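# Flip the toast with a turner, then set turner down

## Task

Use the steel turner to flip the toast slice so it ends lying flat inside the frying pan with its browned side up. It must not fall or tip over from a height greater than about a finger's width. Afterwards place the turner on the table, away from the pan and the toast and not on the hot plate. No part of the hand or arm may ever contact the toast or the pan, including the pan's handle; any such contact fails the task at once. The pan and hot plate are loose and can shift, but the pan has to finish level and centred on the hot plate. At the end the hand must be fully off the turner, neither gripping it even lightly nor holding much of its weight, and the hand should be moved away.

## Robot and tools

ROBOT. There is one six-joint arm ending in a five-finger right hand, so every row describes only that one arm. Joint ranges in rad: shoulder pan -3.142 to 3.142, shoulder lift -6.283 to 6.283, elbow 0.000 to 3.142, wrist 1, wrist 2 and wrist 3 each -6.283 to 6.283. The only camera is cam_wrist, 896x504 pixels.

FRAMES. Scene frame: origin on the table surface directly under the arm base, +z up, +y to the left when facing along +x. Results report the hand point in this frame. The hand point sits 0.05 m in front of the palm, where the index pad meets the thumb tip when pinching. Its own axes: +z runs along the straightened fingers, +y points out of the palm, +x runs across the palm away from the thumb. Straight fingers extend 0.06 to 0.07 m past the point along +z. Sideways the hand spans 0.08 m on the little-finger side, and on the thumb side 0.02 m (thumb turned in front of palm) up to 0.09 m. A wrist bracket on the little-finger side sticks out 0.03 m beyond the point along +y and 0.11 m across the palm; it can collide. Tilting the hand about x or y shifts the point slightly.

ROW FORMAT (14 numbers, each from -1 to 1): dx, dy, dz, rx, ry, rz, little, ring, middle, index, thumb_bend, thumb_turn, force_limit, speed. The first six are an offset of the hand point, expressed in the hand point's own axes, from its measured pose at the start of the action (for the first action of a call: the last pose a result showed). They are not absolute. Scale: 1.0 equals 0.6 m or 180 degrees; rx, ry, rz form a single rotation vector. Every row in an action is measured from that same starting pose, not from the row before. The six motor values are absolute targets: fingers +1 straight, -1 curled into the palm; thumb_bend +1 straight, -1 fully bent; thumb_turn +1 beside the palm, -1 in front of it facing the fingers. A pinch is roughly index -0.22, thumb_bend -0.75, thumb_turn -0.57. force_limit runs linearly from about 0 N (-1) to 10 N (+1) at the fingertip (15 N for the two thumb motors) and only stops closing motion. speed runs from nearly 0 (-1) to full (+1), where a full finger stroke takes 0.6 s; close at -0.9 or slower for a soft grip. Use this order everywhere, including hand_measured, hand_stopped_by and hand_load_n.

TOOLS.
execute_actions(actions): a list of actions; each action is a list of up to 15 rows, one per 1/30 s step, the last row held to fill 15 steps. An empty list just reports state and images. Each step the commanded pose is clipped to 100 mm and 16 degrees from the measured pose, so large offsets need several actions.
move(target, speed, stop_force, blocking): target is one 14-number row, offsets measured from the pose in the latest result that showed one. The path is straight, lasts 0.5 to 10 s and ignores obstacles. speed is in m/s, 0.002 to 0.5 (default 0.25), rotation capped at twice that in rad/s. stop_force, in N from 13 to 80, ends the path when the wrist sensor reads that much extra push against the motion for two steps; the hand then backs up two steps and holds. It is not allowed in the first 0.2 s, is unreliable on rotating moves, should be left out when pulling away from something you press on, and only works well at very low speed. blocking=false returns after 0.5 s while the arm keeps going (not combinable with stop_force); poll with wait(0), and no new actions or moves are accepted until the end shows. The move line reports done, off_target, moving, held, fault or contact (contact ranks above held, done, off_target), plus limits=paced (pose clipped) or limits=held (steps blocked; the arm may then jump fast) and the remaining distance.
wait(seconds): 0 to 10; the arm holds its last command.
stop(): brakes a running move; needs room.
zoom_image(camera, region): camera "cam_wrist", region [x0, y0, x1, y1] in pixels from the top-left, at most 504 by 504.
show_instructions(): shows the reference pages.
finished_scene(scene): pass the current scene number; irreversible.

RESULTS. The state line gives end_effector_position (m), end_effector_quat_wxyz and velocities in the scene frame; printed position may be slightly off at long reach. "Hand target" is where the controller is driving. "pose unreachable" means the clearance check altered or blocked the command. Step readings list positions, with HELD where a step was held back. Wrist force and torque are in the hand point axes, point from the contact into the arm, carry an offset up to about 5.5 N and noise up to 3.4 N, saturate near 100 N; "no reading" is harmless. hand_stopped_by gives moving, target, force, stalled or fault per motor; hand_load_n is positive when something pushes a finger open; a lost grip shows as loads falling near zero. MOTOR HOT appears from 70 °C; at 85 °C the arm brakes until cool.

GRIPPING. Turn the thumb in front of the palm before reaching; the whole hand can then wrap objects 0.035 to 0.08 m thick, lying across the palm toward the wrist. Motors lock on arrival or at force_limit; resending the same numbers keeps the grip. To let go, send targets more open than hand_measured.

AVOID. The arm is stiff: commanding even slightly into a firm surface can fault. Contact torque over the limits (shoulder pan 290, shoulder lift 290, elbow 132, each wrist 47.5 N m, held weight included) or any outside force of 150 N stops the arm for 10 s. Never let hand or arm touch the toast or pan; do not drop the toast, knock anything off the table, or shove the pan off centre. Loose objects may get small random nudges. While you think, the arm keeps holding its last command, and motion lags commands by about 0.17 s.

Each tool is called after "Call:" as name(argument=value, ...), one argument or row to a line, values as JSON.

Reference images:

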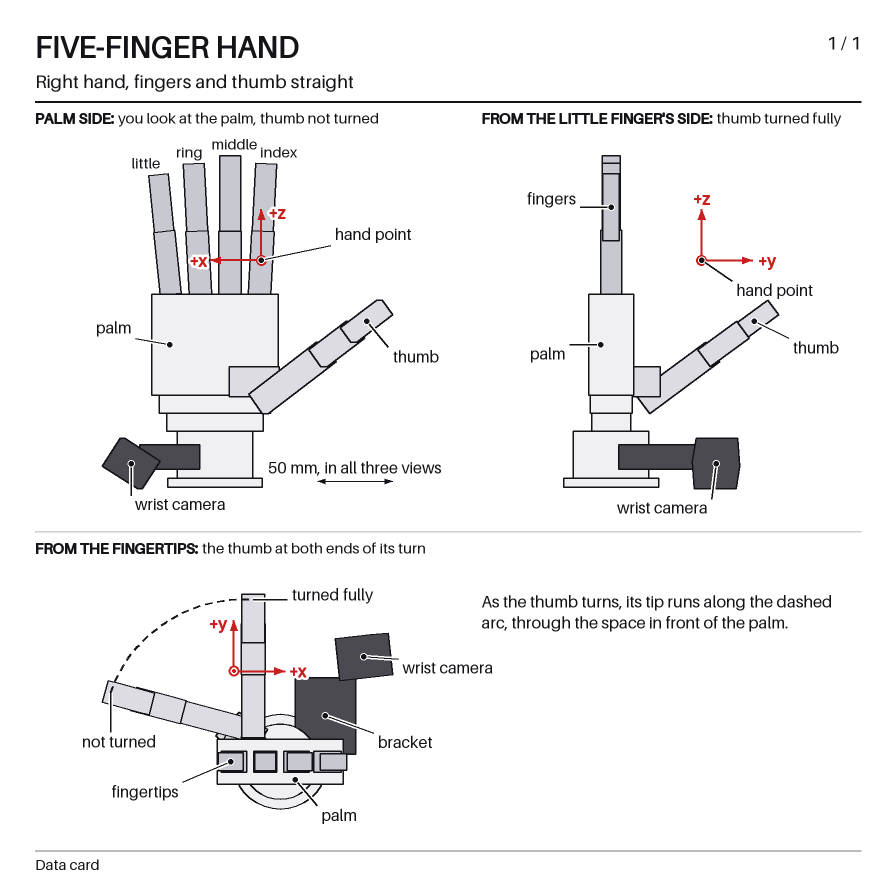

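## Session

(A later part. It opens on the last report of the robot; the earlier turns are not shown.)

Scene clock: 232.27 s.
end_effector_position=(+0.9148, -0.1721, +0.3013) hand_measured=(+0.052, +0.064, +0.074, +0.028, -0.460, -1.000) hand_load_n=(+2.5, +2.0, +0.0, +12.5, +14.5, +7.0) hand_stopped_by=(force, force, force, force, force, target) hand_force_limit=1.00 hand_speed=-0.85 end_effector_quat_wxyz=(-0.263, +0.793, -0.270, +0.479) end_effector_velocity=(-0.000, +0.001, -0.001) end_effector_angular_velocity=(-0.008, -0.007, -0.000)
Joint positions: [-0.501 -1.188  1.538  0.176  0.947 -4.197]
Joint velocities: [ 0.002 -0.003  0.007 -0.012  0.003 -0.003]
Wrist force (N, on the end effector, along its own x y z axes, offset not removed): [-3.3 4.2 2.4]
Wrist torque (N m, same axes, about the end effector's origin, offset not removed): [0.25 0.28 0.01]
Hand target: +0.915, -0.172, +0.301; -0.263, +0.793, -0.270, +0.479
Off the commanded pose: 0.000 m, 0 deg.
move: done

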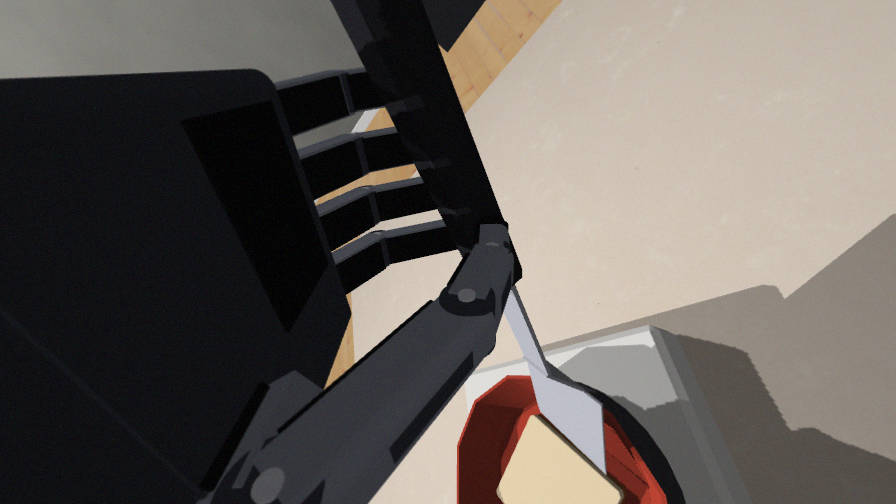

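Call:
move(
  target=[-0.0153,0.0258,0.016,0,0,0,-0.9,-0.9,-0.5,-0.4,-0.9,-1,1,-0.85],
  speed=0.02,
)

Call:
zoom_image(
  camera="cam_wrist",
  region=[440, 300, 740, 504],
)

Scene clock: 236.93 s.
end_effector_position=(+0.9170, -0.1753, +0.2815) hand_measured=(+0.052, +0.064, +0.074, +0.028, -0.460, -1.000) hand_load_n=(+2.5, +2.5, +0.0, +12.5, +14.5, +7.0) hand_stopped_by=(force, force, force, force, force, target) hand_force_limit=1.00 hand_speed=-0.85 end_effector_quat_wxyz=(-0.263, +0.793, -0.270, +0.479) end_effector_velocity=(+0.000, -0.001, -0.002) end_effector_angular_velocity=(-0.000, +0.000, -0.000)
Joint positions: [-0.504 -1.172  1.552  0.147  0.945 -4.199]
Joint velocities: [-0.001  0.002  0.001 -0.003 -0.    -0.001]
Wrist force (N, on the end effector, along its own x y z axes, offset not removed): [-1.0 3.0 1.5]
Wrist torque (N m, same axes, about the end effector's origin, offset not removed): [0.18 -0.06 0.11]
Hand target: +0.917, -0.175, +0.281; -0.263, +0.793, -0.270, +0.479
Off the commanded pose: 0.000 m, 0 deg.
move: done

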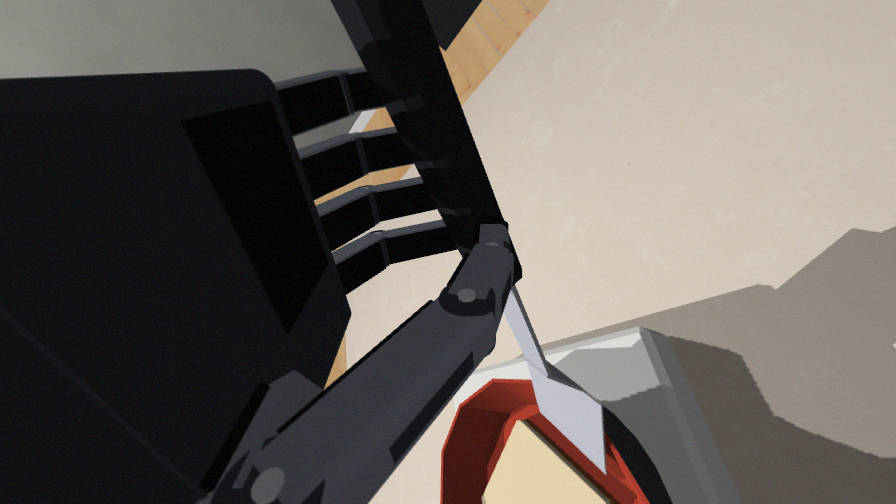

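Region (440, 300, 740, 504) of cam_wrist's 896x504 image, scaled by 1.680, with more detail than that image has; it fills the top 343 rows of this view, and the rest is white.

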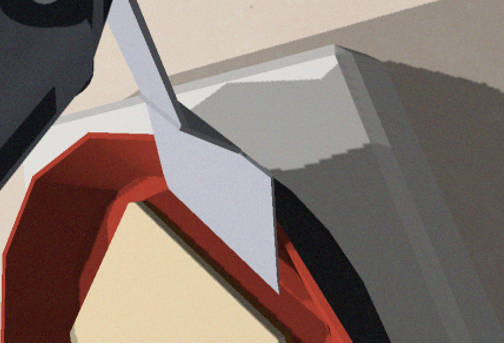

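Call:
move(
  target=[-0.0103,0.0112,0.0067,0,0,0,-0.9,-0.9,-0.5,-0.4,-0.9,-1,1,-0.85],
  speed=0.015,
)

Call:
zoom_image(
  camera="cam_wrist",
  region=[440, 300, 740, 504],
)

Scene clock: 240.57 s.
end_effector_position=(+0.9170, -0.1753, +0.2717) hand_measured=(+0.052, +0.064, +0.074, +0.028, -0.458, -1.000) hand_load_n=(+6.0, +3.5, +0.0, +9.5, +15.5, +5.0) hand_stopped_by=(force, force, force, force, force, target) hand_force_limit=1.00 hand_speed=-0.85 end_effector_quat_wxyz=(-0.263, +0.793, -0.270, +0.479) end_effector_velocity=(+0.000, -0.000, -0.002) end_effector_angular_velocity=(+0.000, +0.000, -0.001)
Joint positions: [-0.503 -1.166  1.562  0.131  0.945 -4.199]
Joint velocities: [-0.     0.002  0.002 -0.003  0.     0.   ]
Wrist force (N, on the end effector, along its own x y z axes, offset not removed): [0.6 2.2 -1.1]
Wrist torque (N m, same axes, about the end effector's origin, offset not removed): [0.43 -0.53 0.67]
Hand target: +0.917, -0.175, +0.271; -0.263, +0.793, -0.270, +0.479
Off the commanded pose: 0.000 m, 0 deg.
move: done

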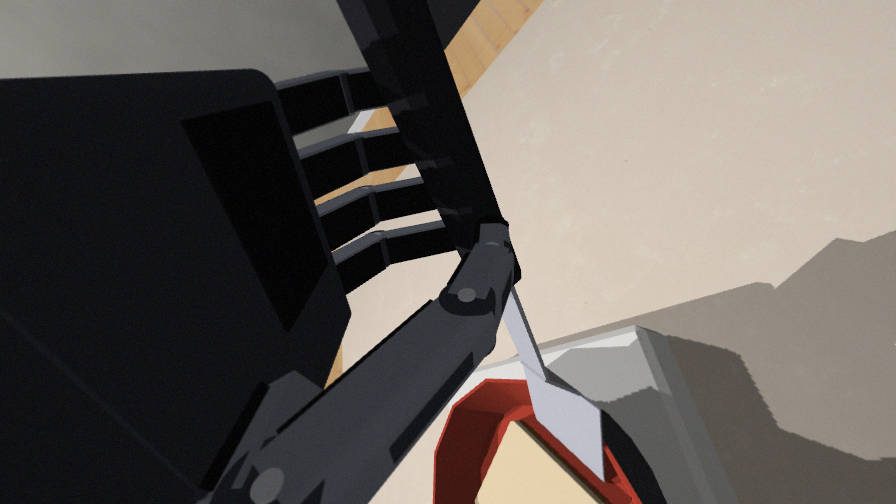

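Region (440, 300, 740, 504) of cam_wrist's 896x504 image, scaled by 1.680, with more detail than that image has; it fills the top 343 rows of this view, and the rest is white.

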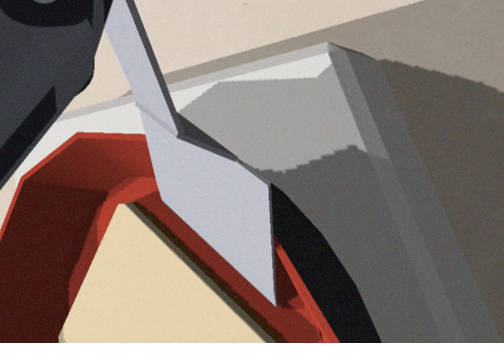

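Call:
move(
  target=[-0.0157,-0.01,-0.0075,0,0,0,-0.9,-0.9,-0.5,-0.4,-0.9,-1,1,-0.85],
  speed=0.015,
)

Call:
zoom_image(
  camera="cam_wrist",
  region=[440, 300, 740, 504],
)

Scene clock: 243.70 s.
end_effector_position=(+0.9104, -0.1654, +0.2717) hand_measured=(+0.052, +0.064, +0.074, +0.028, -0.458, -1.000) hand_load_n=(+3.0, +2.5, +0.0, +12.0, +15.5, +5.0) hand_stopped_by=(force, force, force, force, force, target) hand_force_limit=1.00 hand_speed=-0.85 end_effector_quat_wxyz=(-0.263, +0.793, -0.270, +0.479) end_effector_velocity=(-0.001, +0.001, +0.001) end_effector_angular_velocity=(-0.002, -0.000, -0.002)
Joint positions: [-0.496 -1.181  1.582  0.122  0.952 -4.194]
Joint velocities: [ 0.001 -0.004  0.003 -0.001  0.004  0.   ]
Wrist force (N, on the end effector, along its own x y z axes, offset not removed): [3.3 -0.7 1.3]
Wrist torque (N m, same axes, about the end effector's origin, offset not removed): [-0.08 0.14 0.21]
Hand target: +0.910, -0.165, +0.272; -0.263, +0.793, -0.270, +0.479
Off the commanded pose: 0.000 m, 0 deg.
move: done

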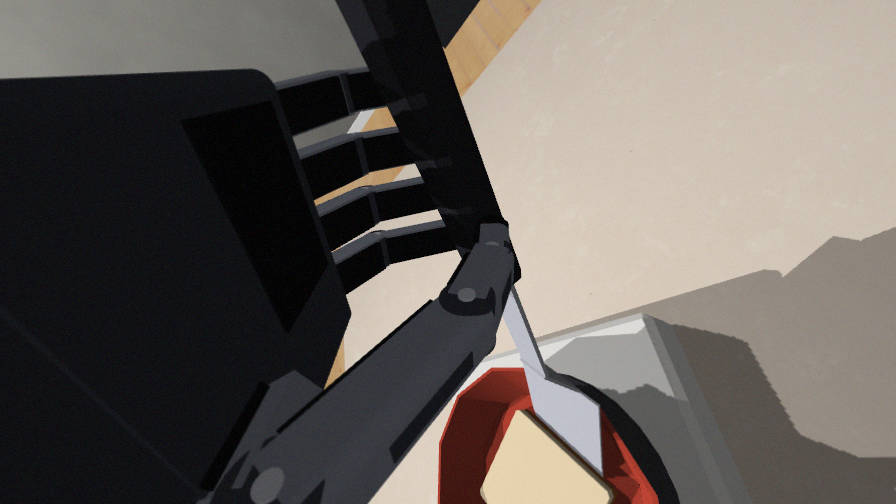

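Region (440, 300, 740, 504) of cam_wrist's 896x504 image, scaled by 1.680, with more detail than that image has; it fills the top 343 rows of this view, and the rest is white.

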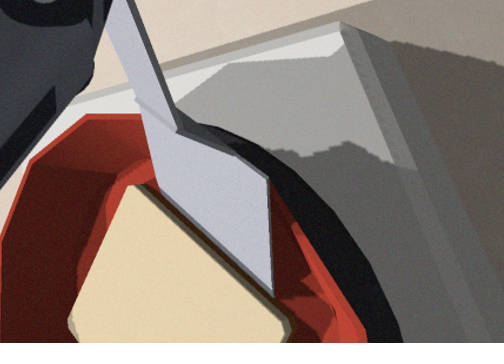

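Call:
move(
  target=[-0.0041,0.0045,0.0027,0,0,0,-0.9,-0.9,-0.5,-0.4,-0.9,-1,1,-0.85],
  speed=0.01,
)

Call:
zoom_image(
  camera="cam_wrist",
  region=[480, 360, 680, 504],
)

Scene clock: 245.97 s.
end_effector_position=(+0.9104, -0.1654, +0.2679) hand_measured=(+0.052, +0.064, +0.074, +0.028, -0.458, -1.000) hand_load_n=(+3.5, +2.5, +0.0, +11.5, +16.0, +2.5) hand_stopped_by=(force, force, force, force, force, target) hand_force_limit=1.00 hand_speed=-0.85 end_effector_quat_wxyz=(-0.263, +0.793, -0.270, +0.479) end_effector_velocity=(-0.000, -0.001, -0.002) end_effector_angular_velocity=(-0.001, +0.001, -0.000)
Joint positions: [-0.496 -1.178  1.586  0.116  0.952 -4.194]
Joint velocities: [-0.001  0.001  0.001 -0.002  0.    -0.001]
Wrist force (N, on the end effector, along its own x y z axes, offset not removed): [7.5 -2.2 -1.1]
Wrist torque (N m, same axes, about the end effector's origin, offset not removed): [0.03 0.03 0.42]
Hand target: +0.910, -0.165, +0.268; -0.263, +0.793, -0.270, +0.479
Off the commanded pose: 0.000 m, 0 deg.
move: done

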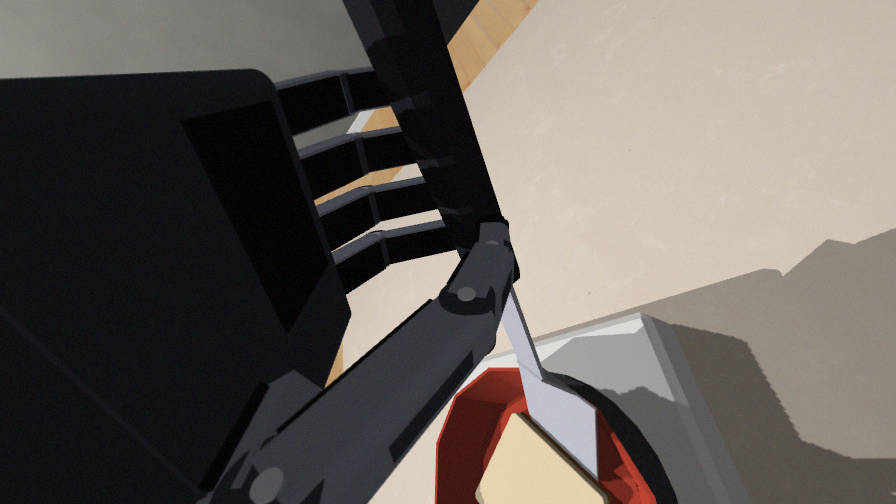

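Region (480, 360, 680, 504) of cam_wrist's 896x504 image, scaled by 2.520, with more detail than that image has; it fills the top 363 rows of this view, and the rest is white.

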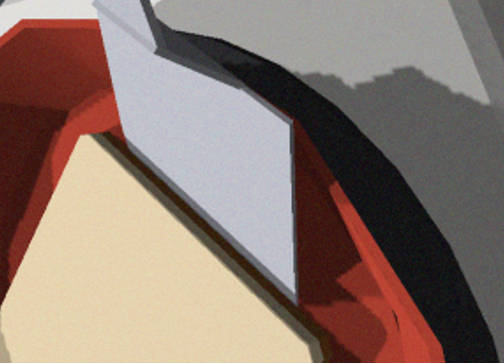

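Call:
move(
  target=[-0.0063,-0.0112,-0.0077,0,0,0,-0.9,-0.9,-0.5,-0.4,-0.9,-1,1,-0.85],
  speed=0.01,
)

Call:
zoom_image(
  camera="cam_wrist",
  region=[430, 330, 680, 504],
)

Scene clock: 248.80 s.
end_effector_position=(+0.9060, -0.1589, +0.2719) hand_measured=(+0.052, +0.064, +0.074, +0.028, -0.458, -1.000) hand_load_n=(+2.0, +2.0, +0.0, +14.0, +13.5, +4.5) hand_stopped_by=(force, force, force, force, force, target) hand_force_limit=1.00 hand_speed=-0.85 end_effector_quat_wxyz=(-0.263, +0.793, -0.270, +0.479) end_effector_velocity=(-0.001, +0.001, +0.002) end_effector_angular_velocity=(-0.001, -0.002, +0.000)
Joint positions: [-0.491 -1.19   1.595  0.117  0.956 -4.191]
Joint velocities: [ 0.001 -0.004  0.002  0.     0.001  0.   ]
Wrist force (N, on the end effector, along its own x y z axes, offset not removed): [-4.7 4.0 0.7]
Wrist torque (N m, same axes, about the end effector's origin, offset not removed): [0.35 0.58 -0.17]
Hand target: +0.906, -0.159, +0.272; -0.263, +0.793, -0.270, +0.479
Off the commanded pose: 0.000 m, 0 deg.
move: done

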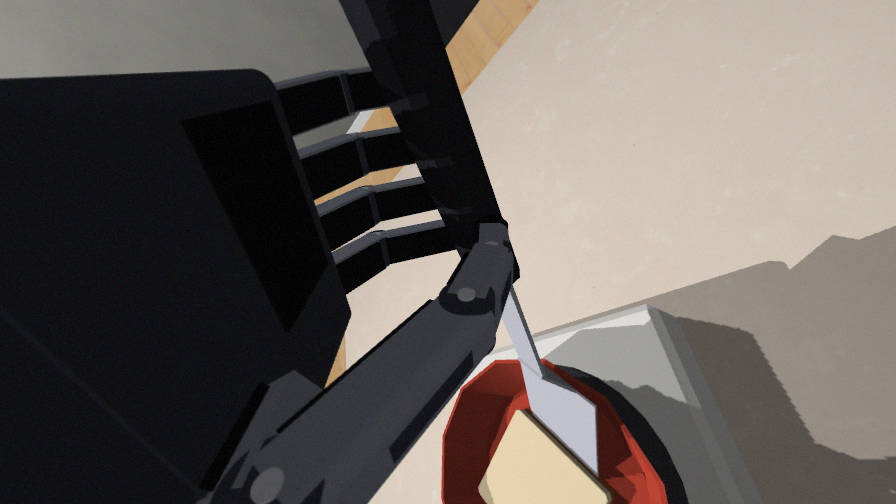

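Region (430, 330, 680, 504) of cam_wrist's 896x504 image, scaled by 2.016, with more detail than that image has; it fills the top 351 rows of this view, and the rest is white.

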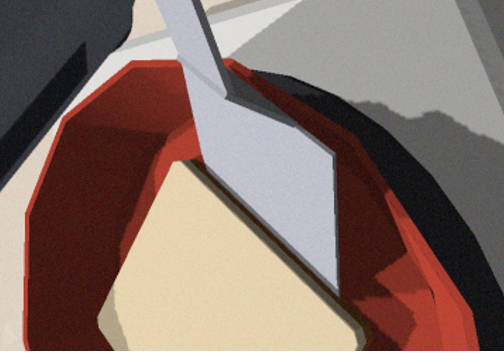

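Call:
move(
  target=[0.0153,0.0547,0.0367,-0.0028,-0.0303,0.0465,-0.9,-0.9,-0.5,-0.4,-0.9,-1,1,-0.85],
  speed=0.03,
)

Call:
zoom_image(
  camera="cam_wrist",
  region=[430, 330, 680, 504],
)

Scene clock: 254.37 s.
end_effector_position=(+0.9236, -0.1850, +0.2465) hand_measured=(+0.052, +0.064, +0.074, +0.028, -0.458, -1.000) hand_load_n=(+2.0, +2.0, +0.0, +13.5, +14.0, +4.0) hand_stopped_by=(force, force, force, force, force, target) hand_force_limit=1.00 hand_speed=-0.85 end_effector_quat_wxyz=(-0.306, +0.794, -0.316, +0.420) end_effector_velocity=(+0.001, -0.001, -0.001) end_effector_angular_velocity=(+0.006, +0.005, +0.001)
Joint positions: [-0.529 -1.086  1.476  0.255  0.882 -4.137]
Joint velocities: [-0.001  0.005 -0.006  0.008 -0.003  0.002]
Wrist force (N, on the end effector, along its own x y z axes, offset not removed): [-1.9 3.9 3.3]
Wrist torque (N m, same axes, about the end effector's origin, offset not removed): [0.26 -0.06 0.13]
Hand target: +0.924, -0.185, +0.246; -0.306, +0.794, -0.316, +0.419
Off the commanded pose: 0.000 m, 0 deg.
move: done

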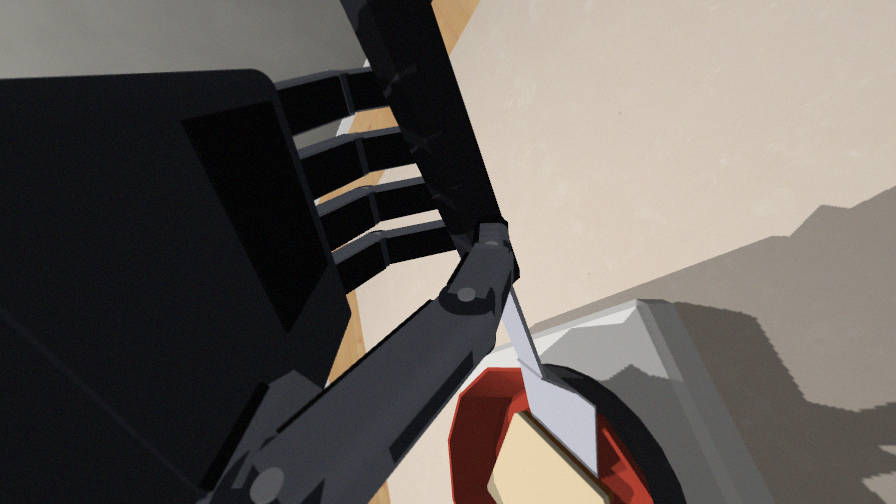

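Region (430, 330, 680, 504) of cam_wrist's 896x504 image, scaled by 2.016, with more detail than that image has; it fills the top 351 rows of this view, and the rest is white.

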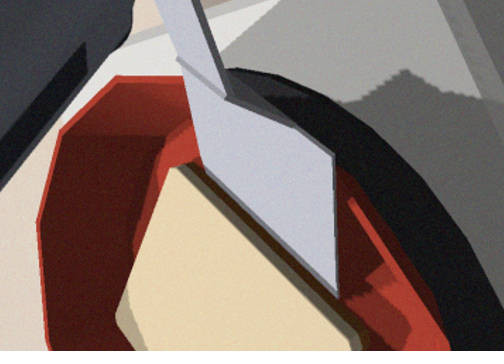

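Call:
move(
  target=[-0.0016,0.0025,0.0015,0,0,0,-0.9,-0.9,-0.5,-0.4,-0.9,-1,1,-0.85],
  speed=0.01,
)

Call:
move(
  target=[-0.0016,0.0025,0.0015,0,0,0,-0.9,-0.9,-0.5,-0.4,-0.9,-1,1,-0.85],
  speed=0.01,
)

Scene clock: 256.90 s.
end_effector_position=(+0.9236, -0.1850, +0.2446) hand_measured=(+0.052, +0.064, +0.074, +0.028, -0.458, -1.000) hand_load_n=(+3.0, +2.5, +0.0, +12.5, +15.0, +3.5) hand_stopped_by=(force, force, force, force, force, target) hand_force_limit=1.00 hand_speed=-0.85 end_effector_quat_wxyz=(-0.306, +0.794, -0.316, +0.420) end_effector_velocity=(+0.000, +0.000, +0.000) end_effector_angular_velocity=(-0.001, -0.000, -0.000)
Joint positions: [-0.529 -1.085  1.478  0.252  0.882 -4.137]
Joint velocities: [ 0.001 -0.     0.001 -0.001  0.001  0.   ]
Wrist force (N, on the end effector, along its own x y z axes, offset not removed): [-0.1 2.0 0.3]
Wrist torque (N m, same axes, about the end effector's origin, offset not removed): [0.21 -0.02 0.31]
Hand target: +0.924, -0.185, +0.244; -0.306, +0.794, -0.316, +0.420
Off the commanded pose: 0.000 m, 0 deg.
move: done

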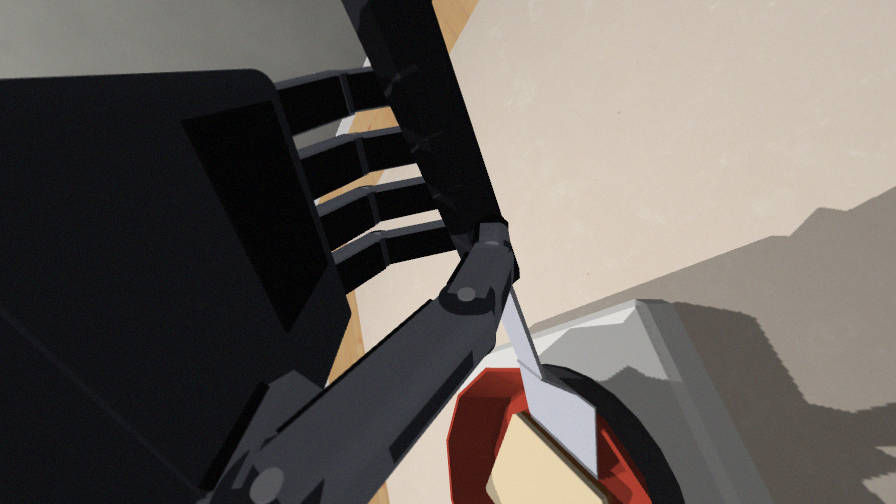

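Scene clock: 257.60 s.
end_effector_position=(+0.9236, -0.1850, +0.2426) hand_measured=(+0.052, +0.064, +0.074, +0.028, -0.458, -1.000) hand_load_n=(+4.0, +2.5, +0.0, +12.0, +14.5, +2.5) hand_stopped_by=(force, force, force, force, force, target) hand_force_limit=1.00 hand_speed=-0.85 end_effector_quat_wxyz=(-0.306, +0.794, -0.316, +0.420) end_effector_velocity=(-0.000, -0.001, -0.001) end_effector_angular_velocity=(-0.000, +0.001, -0.001)
Joint positions: [-0.529 -1.084  1.48   0.249  0.882 -4.137]
Joint velocities: [-0.001  0.001  0.    -0.     0.    -0.   ]
Wrist force (N, on the end effector, along its own x y z axes, offset not removed): [5.1 -2.6 -1.8]
Wrist torque (N m, same axes, about the end effector's origin, offset not removed): [-0.06 0.09 0.40]
Hand target: +0.924, -0.185, +0.243; -0.306, +0.794, -0.316, +0.420
Off the commanded pose: 0.000 m, 0 deg.
move: done

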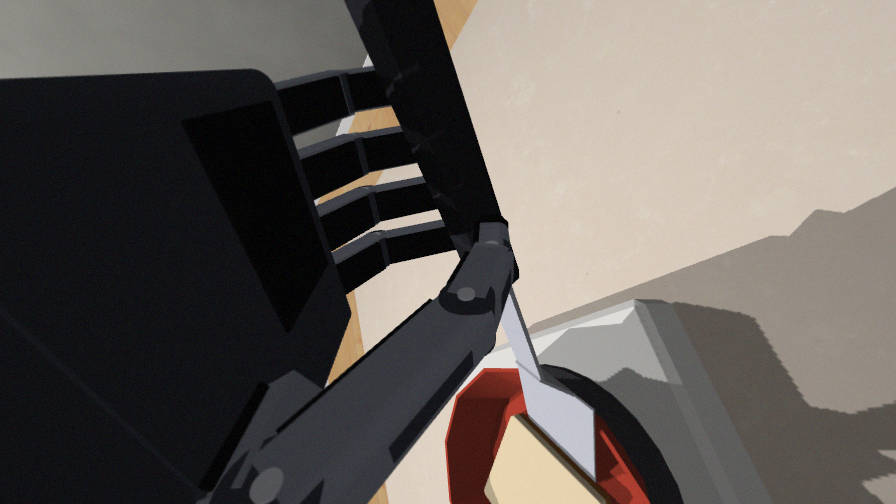

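Call:
move(
  target=[-0.0138,-0.0075,-0.0058,0,0,0,-0.9,-0.9,-0.5,-0.4,-0.9,-1,1,-0.85],
  speed=0.01,
)

Call:
zoom_image(
  camera="cam_wrist",
  region=[430, 330, 680, 504],
)

Scene clock: 260.43 s.
end_effector_position=(+0.9180, -0.1768, +0.2437) hand_measured=(+0.052, +0.064, +0.074, +0.028, -0.458, -1.000) hand_load_n=(+2.5, +2.0, +0.0, +13.0, +15.0, +3.5) hand_stopped_by=(force, force, force, force, force, target) hand_force_limit=1.00 hand_speed=-0.85 end_effector_quat_wxyz=(-0.306, +0.794, -0.316, +0.420) end_effector_velocity=(-0.001, +0.001, +0.000) end_effector_angular_velocity=(+0.000, +0.000, -0.001)
Joint positions: [-0.523 -1.097  1.497  0.242  0.887 -4.132]
Joint velocities: [ 0.001 -0.002  0.003 -0.001  0.002  0.002]
Wrist force (N, on the end effector, along its own x y z axes, offset not removed): [3.3 2.3 1.8]
Wrist torque (N m, same axes, about the end effector's origin, offset not removed): [0.22 -0.33 0.40]
Hand target: +0.918, -0.177, +0.244; -0.306, +0.794, -0.316, +0.420
Off the commanded pose: 0.000 m, 0 deg.
move: done

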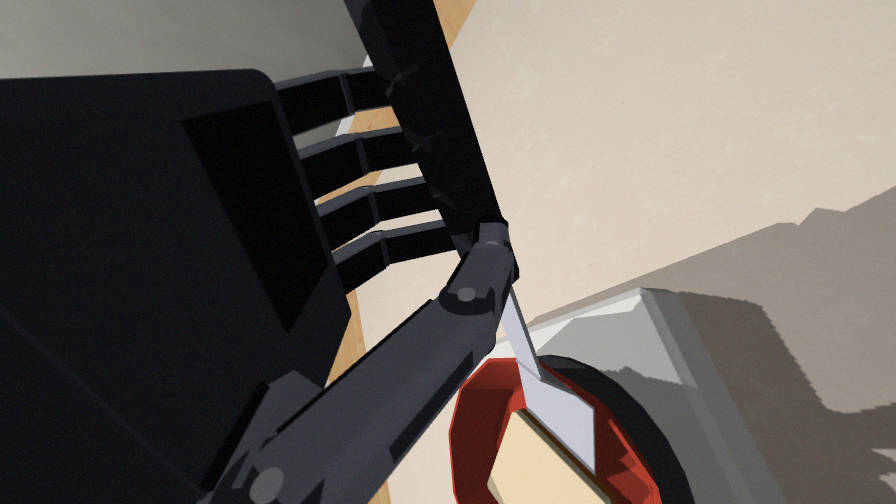

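Region (430, 330, 680, 504) of cam_wrist's 896x504 image, scaled by 2.016, with more detail than that image has; it fills the top 351 rows of this view, and the rest is white.

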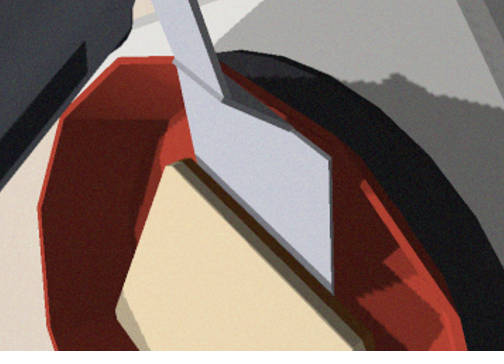

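Call:
move(
  target=[-0.0073,0.0188,0.0118,-0.0014,-0.0152,0.0232,-0.9,-0.9,-0.5,-0.4,-0.9,-1,1,-0.85],
  speed=0.015,
)

Call:
zoom_image(
  camera="cam_wrist",
  region=[430, 330, 680, 504],
)

Scene clock: 265.33 s.
end_effector_position=(+0.9194, -0.1788, +0.2299) hand_measured=(+0.052, +0.064, +0.074, +0.028, -0.458, -1.000) hand_load_n=(+2.5, +2.0, +0.0, +13.5, +14.5, +3.5) hand_stopped_by=(force, force, force, force, force, target) hand_force_limit=1.00 hand_speed=-0.85 end_effector_quat_wxyz=(-0.327, +0.792, -0.338, +0.388) end_effector_velocity=(-0.000, +0.000, -0.001) end_effector_angular_velocity=(+0.004, +0.004, +0.000)
Joint positions: [-0.534 -1.058  1.461  0.3    0.856 -4.104]
Joint velocities: [-0.     0.002 -0.002  0.004 -0.002  0.001]
Wrist force (N, on the end effector, along its own x y z axes, offset not removed): [1.4 3.7 1.6]
Wrist torque (N m, same axes, about the end effector's origin, offset not removed): [0.39 -0.10 0.40]
Hand target: +0.919, -0.179, +0.230; -0.327, +0.792, -0.338, +0.388
Off the commanded pose: 0.000 m, 0 deg.
move: done

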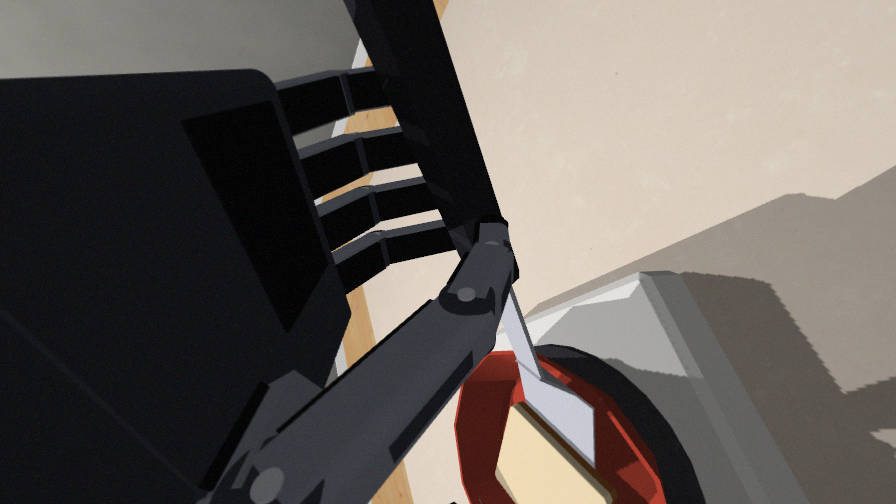

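Region (430, 330, 680, 504) of cam_wrist's 896x504 image, scaled by 2.016, with more detail than that image has; it fills the top 351 rows of this view, and the rest is white.

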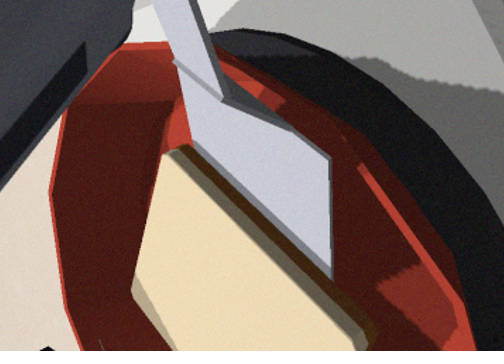

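Call:
move(
  target=[-0.011,0.0188,0.0115,-0.0014,-0.0152,0.0232,-0.9,-0.9,-0.5,-0.4,-0.9,-1,1,-0.85],
  speed=0.015,
)

Call:
zoom_image(
  camera="cam_wrist",
  region=[430, 300, 730, 504],
)

Scene clock: 270.33 s.
end_effector_position=(+0.9188, -0.1781, +0.2151) hand_measured=(+0.052, +0.064, +0.074, +0.028, -0.458, -1.000) hand_load_n=(+2.5, +2.0, +0.0, +13.5, +14.5, +4.0) hand_stopped_by=(force, force, force, force, force, target) hand_force_limit=1.00 hand_speed=-0.85 end_effector_quat_wxyz=(-0.347, +0.789, -0.360, +0.357) end_effector_velocity=(-0.000, -0.000, -0.000) end_effector_angular_velocity=(+0.004, +0.002, -0.001)
Joint positions: [-0.542 -1.021  1.431  0.353  0.825 -4.076]
Joint velocities: [-0.001  0.001 -0.002  0.003 -0.001  0.002]
Wrist force (N, on the end effector, along its own x y z axes, offset not removed): [0.9 2.9 0.7]
Wrist torque (N m, same axes, about the end effector's origin, offset not removed): [0.26 -0.10 0.30]
Hand target: +0.919, -0.178, +0.215; -0.347, +0.789, -0.360, +0.357
Off the commanded pose: 0.000 m, 0 deg.
move: done

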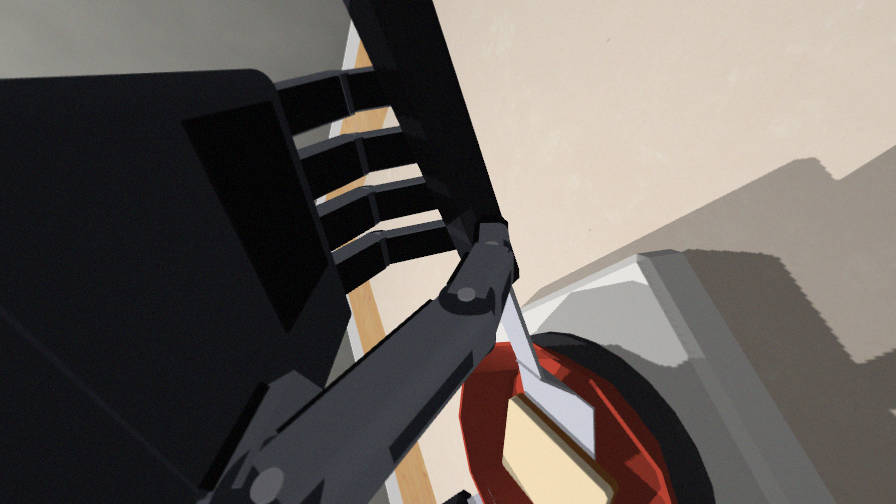

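Region (430, 300, 730, 504) of cam_wrist's 896x504 image, scaled by 1.680, with more detail than that image has; it fills the top 343 rows of this view, and the rest is white.

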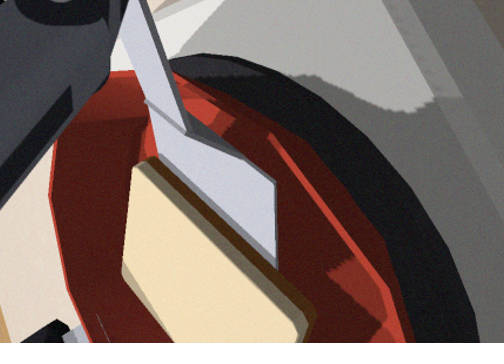

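Call:
move(
  target=[-0.0237,-0.0059,-0.0053,0,0,0,-0.9,-0.9,-0.5,-0.4,-0.9,-1,1,-0.85],
  speed=0.015,
)

Call:
zoom_image(
  camera="cam_wrist",
  region=[430, 300, 730, 504],
)

Scene clock: 273.60 s.
end_effector_position=(+0.9106, -0.1658, +0.2152) hand_measured=(+0.052, +0.064, +0.074, +0.028, -0.458, -1.000) hand_load_n=(+2.5, +2.0, +0.0, +13.5, +14.5, +4.0) hand_stopped_by=(force, force, force, force, force, target) hand_force_limit=1.00 hand_speed=-0.85 end_effector_quat_wxyz=(-0.347, +0.789, -0.360, +0.357) end_effector_velocity=(-0.002, +0.001, -0.001) end_effector_angular_velocity=(+0.000, +0.002, -0.001)
Joint positions: [-0.534 -1.04   1.461  0.337  0.831 -4.068]
Joint velocities: [ 0.    -0.001  0.004 -0.001  0.002  0.   ]
Wrist force (N, on the end effector, along its own x y z axes, offset not removed): [-1.2 3.4 2.2]
Wrist torque (N m, same axes, about the end effector's origin, offset not removed): [0.21 0.16 0.16]
Hand target: +0.910, -0.166, +0.215; -0.347, +0.789, -0.360, +0.357
Off the commanded pose: 0.000 m, 0 deg.
move: done

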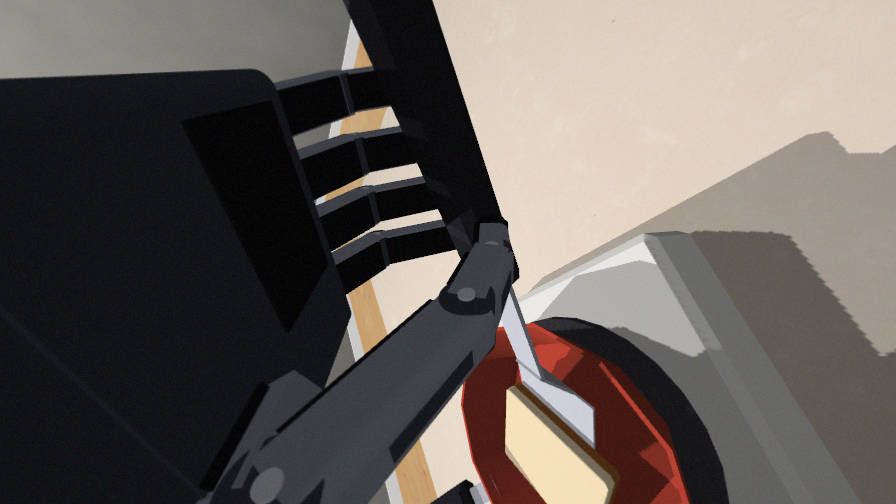

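Region (430, 300, 730, 504) of cam_wrist's 896x504 image, scaled by 1.680, with more detail than that image has; it fills the top 343 rows of this view, and the rest is white.

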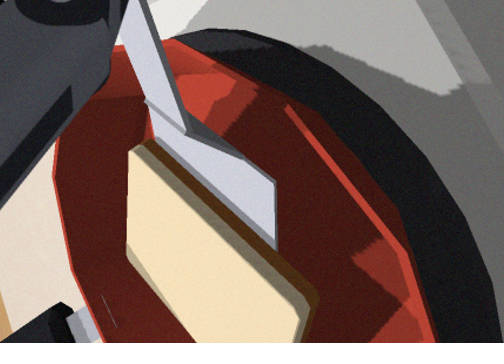

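Call:
move(
  target=[-0.0338,-0.084,-0.0568,0.0042,0.0454,-0.0697,-0.9,-0.9,-0.5,-0.4,-0.9,-1,1,-0.85],
  speed=0.05,
)

Call:
zoom_image(
  camera="cam_wrist",
  region=[430, 300, 730, 504],
)

Scene clock: 280.53 s.
end_effector_position=(+0.8893, -0.1341, +0.2667) hand_measured=(+0.052, +0.064, +0.074, +0.028, -0.458, -1.000) hand_load_n=(+2.0, +2.0, +0.0, +14.0, +13.5, +4.5) hand_stopped_by=(force, force, force, force, force, target) hand_force_limit=1.00 hand_speed=-0.85 end_effector_quat_wxyz=(-0.285, +0.794, -0.293, +0.450) end_effector_velocity=(-0.001, +0.001, +0.000) end_effector_angular_velocity=(-0.004, -0.001, -0.001)
Joint positions: [-0.481 -1.2    1.609  0.162  0.944 -4.143]
Joint velocities: [ 0.001 -0.002  0.003 -0.003  0.003 -0.001]
Wrist force (N, on the end effector, along its own x y z axes, offset not removed): [-3.2 2.8 2.6]
Wrist torque (N m, same axes, about the end effector's origin, offset not removed): [0.09 0.34 -0.17]
Hand target: +0.889, -0.134, +0.267; -0.285, +0.794, -0.293, +0.450
Off the commanded pose: 0.000 m, 0 deg.
move: done

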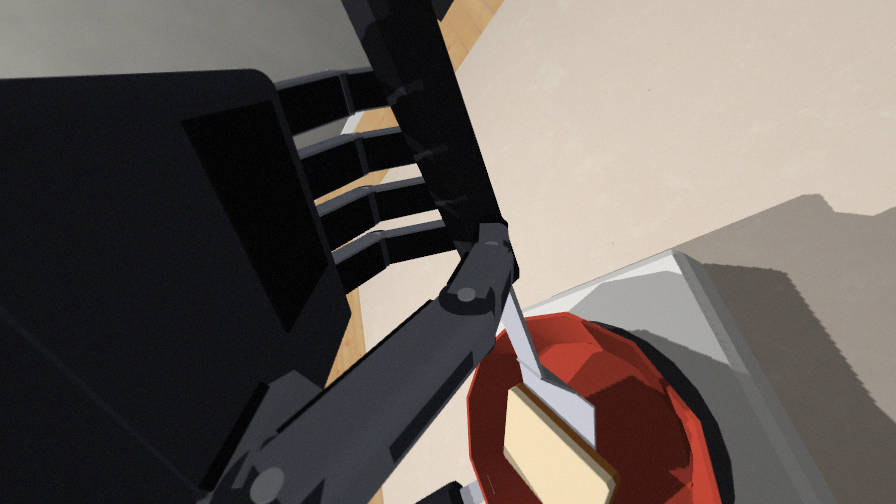

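Region (430, 300, 730, 504) of cam_wrist's 896x504 image, scaled by 1.680, with more detail than that image has; it fills the top 343 rows of this view, and the rest is white.

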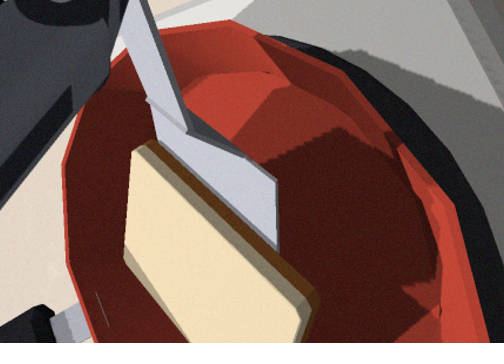

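Call:
move(
  target=[-0.0338,-0.084,-0.0568,0.0042,0.0454,-0.0697,-0.9,-0.9,-0.5,-0.4,-0.9,-1,1,-0.85],
  speed=0.05,
)

Call:
zoom_image(
  camera="cam_wrist",
  region=[430, 300, 730, 504],
)

Scene clock: 284.87 s.
end_effector_position=(+0.8614, -0.0924, +0.3067) hand_measured=(+0.052, +0.064, +0.074, +0.028, -0.458, -1.000) hand_load_n=(+2.0, +2.0, +0.0, +14.0, +13.5, +4.5) hand_stopped_by=(force, force, force, force, force, target) hand_force_limit=1.00 hand_speed=-0.85 end_effector_quat_wxyz=(-0.218, +0.786, -0.221, +0.535) end_effector_velocity=(-0.001, +0.000, +0.002) end_effector_angular_velocity=(-0.006, -0.005, -0.004)
Joint positions: [-0.41  -1.345  1.762 -0.021  1.066 -4.24 ]
Joint velocities: [ 0.002 -0.004  0.004 -0.005  0.007 -0.002]
Wrist force (N, on the end effector, along its own x y z axes, offset not removed): [-0.8 3.0 2.9]
Wrist torque (N m, same axes, about the end effector's origin, offset not removed): [0.03 -0.10 0.04]
Hand target: +0.861, -0.092, +0.307; -0.218, +0.785, -0.221, +0.535
Off the commanded pose: 0.000 m, 0 deg.
move: done

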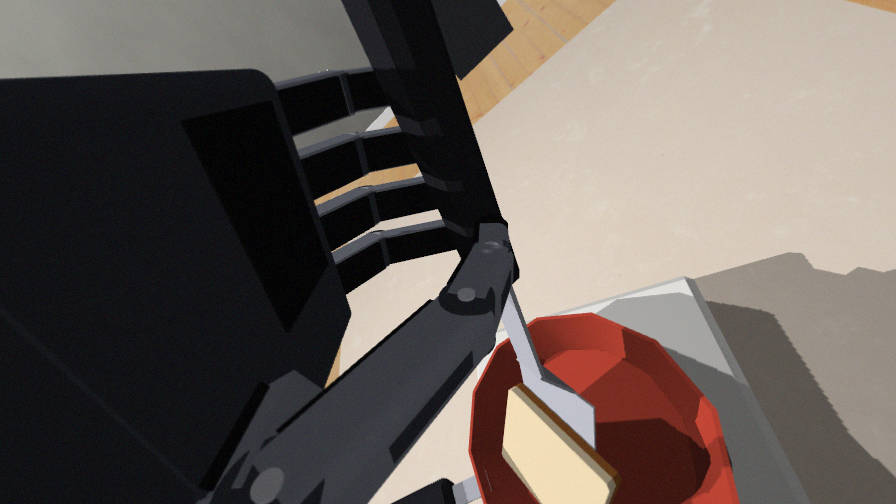

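Region (430, 300, 730, 504) of cam_wrist's 896x504 image, scaled by 1.680, with more detail than that image has; it fills the top 343 rows of this view, and the rest is white.

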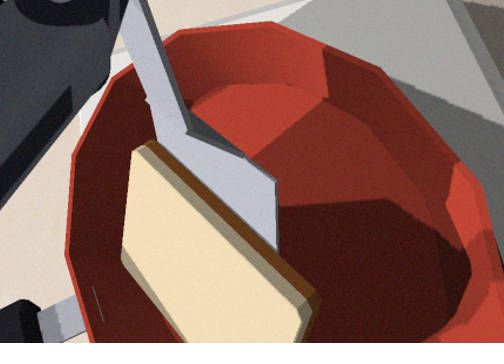

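Call:
execute_actions(
  actions=[],
)

Scene clock: 292.20 s.
end_effector_position=(+0.8613, -0.0923, +0.3068) hand_measured=(+0.052, +0.064, +0.074, +0.028, -0.458, -1.000) hand_load_n=(+2.0, +2.0, +0.0, +14.0, +13.5, +4.5) hand_stopped_by=(force, force, force, force, force, target) hand_force_limit=1.00 hand_speed=-0.85 end_effector_quat_wxyz=(-0.218, +0.785, -0.221, +0.535) end_effector_velocity=(-0.001, +0.000, +0.000) end_effector_angular_velocity=(-0.000, +0.001, -0.000)
Joint positions: [-0.41  -1.345  1.762 -0.022  1.066 -4.24 ]
Joint velocities: [ 0.    -0.001  0.     0.002  0.001 -0.   ]
Wrist force (N, on the end effector, along its own x y z axes, offset not removed): [-2.0 1.8 0.3]
Wrist torque (N m, same axes, about the end effector's origin, offset not removed): [-0.04 0.18 0.05]
Hand target: +0.861, -0.092, +0.307; -0.218, +0.785, -0.221, +0.535
Off the commanded pose: 0.000 m, 0 deg.

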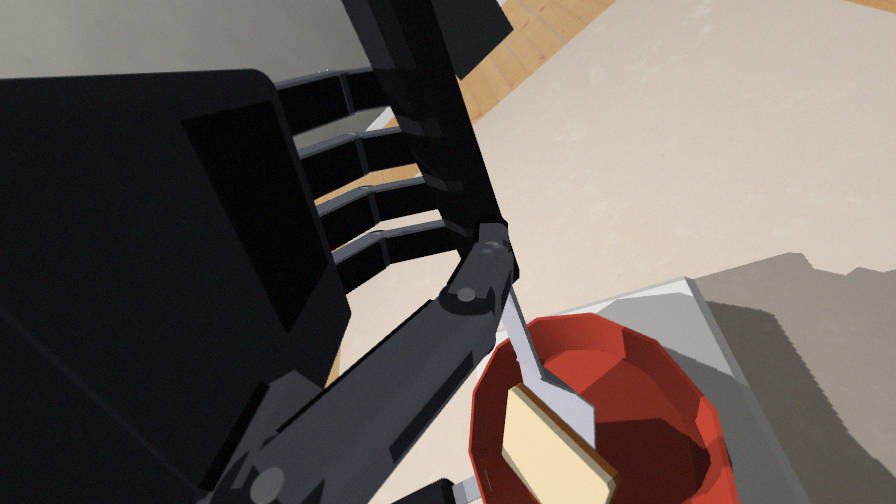

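Call:
move(
  target=[-0.0338,-0.084,-0.0568,0.0042,0.0454,-0.0697,-0.9,-0.9,-0.5,-0.4,-0.9,-1,1,-0.85],
  speed=0.05,
)

Scene clock: 295.80 s.
end_effector_position=(+0.8285, -0.0434, +0.3323) hand_measured=(+0.052, +0.064, +0.074, +0.028, -0.458, -1.000) hand_load_n=(+2.0, +2.0, +0.0, +14.0, +13.5, +4.5) hand_stopped_by=(force, force, force, force, force, target) hand_force_limit=1.00 hand_speed=-0.85 end_effector_quat_wxyz=(-0.147, +0.763, -0.146, +0.612) end_effector_velocity=(-0.001, +0.001, +0.001) end_effector_angular_velocity=(-0.005, -0.005, -0.000)
Joint positions: [-0.32  -1.462  1.915 -0.22   1.197 -4.364]
Joint velocities: [ 0.002 -0.003  0.003 -0.005  0.003 -0.003]
Wrist force (N, on the end effector, along its own x y z axes, offset not removed): [-1.3 0.0 0.3]
Wrist torque (N m, same axes, about the end effector's origin, offset not removed): [-0.21 -0.09 0.07]
Hand target: +0.828, -0.043, +0.332; -0.147, +0.763, -0.146, +0.612
Off the commanded pose: 0.000 m, 0 deg.
move: done

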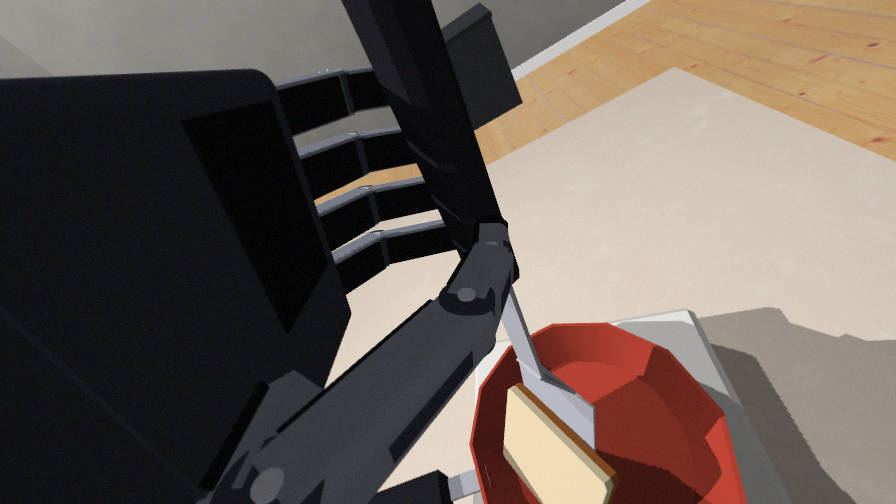

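Call:
move(
  target=[-0.0338,-0.084,-0.0568,0.0042,0.0454,-0.0697,-0.9,-0.9,-0.5,-0.4,-0.9,-1,1,-0.85],
  speed=0.05,
)

Scene clock: 299.57 s.
end_effector_position=(+0.7932, +0.0092, +0.3418) hand_measured=(+0.052, +0.064, +0.074, +0.028, -0.458, -1.000) hand_load_n=(+2.0, +2.0, +0.0, +14.0, +13.5, +4.5) hand_stopped_by=(force, force, force, force, force, target) hand_force_limit=1.00 hand_speed=-0.85 end_effector_quat_wxyz=(-0.074, +0.728, -0.068, +0.678) end_effector_velocity=(-0.001, +0.001, -0.000) end_effector_angular_velocity=(-0.004, -0.003, +0.000)
Joint positions: [-0.216 -1.538  2.063 -0.445  1.325 -4.521]
Joint velocities: [ 0.003 -0.001  0.004 -0.006  0.003 -0.003]
Wrist force (N, on the end effector, along its own x y z axes, offset not removed): [-2.8 1.2 -1.1]
Wrist torque (N m, same axes, about the end effector's origin, offset not removed): [0.06 0.17 0.10]
Hand target: +0.793, +0.009, +0.342; -0.074, +0.728, -0.068, +0.678
Off the commanded pose: 0.000 m, 0 deg.
move: done

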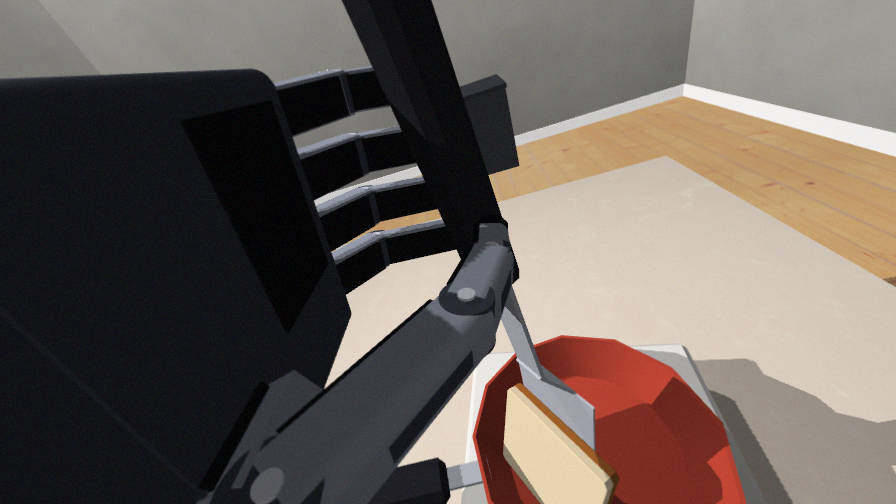

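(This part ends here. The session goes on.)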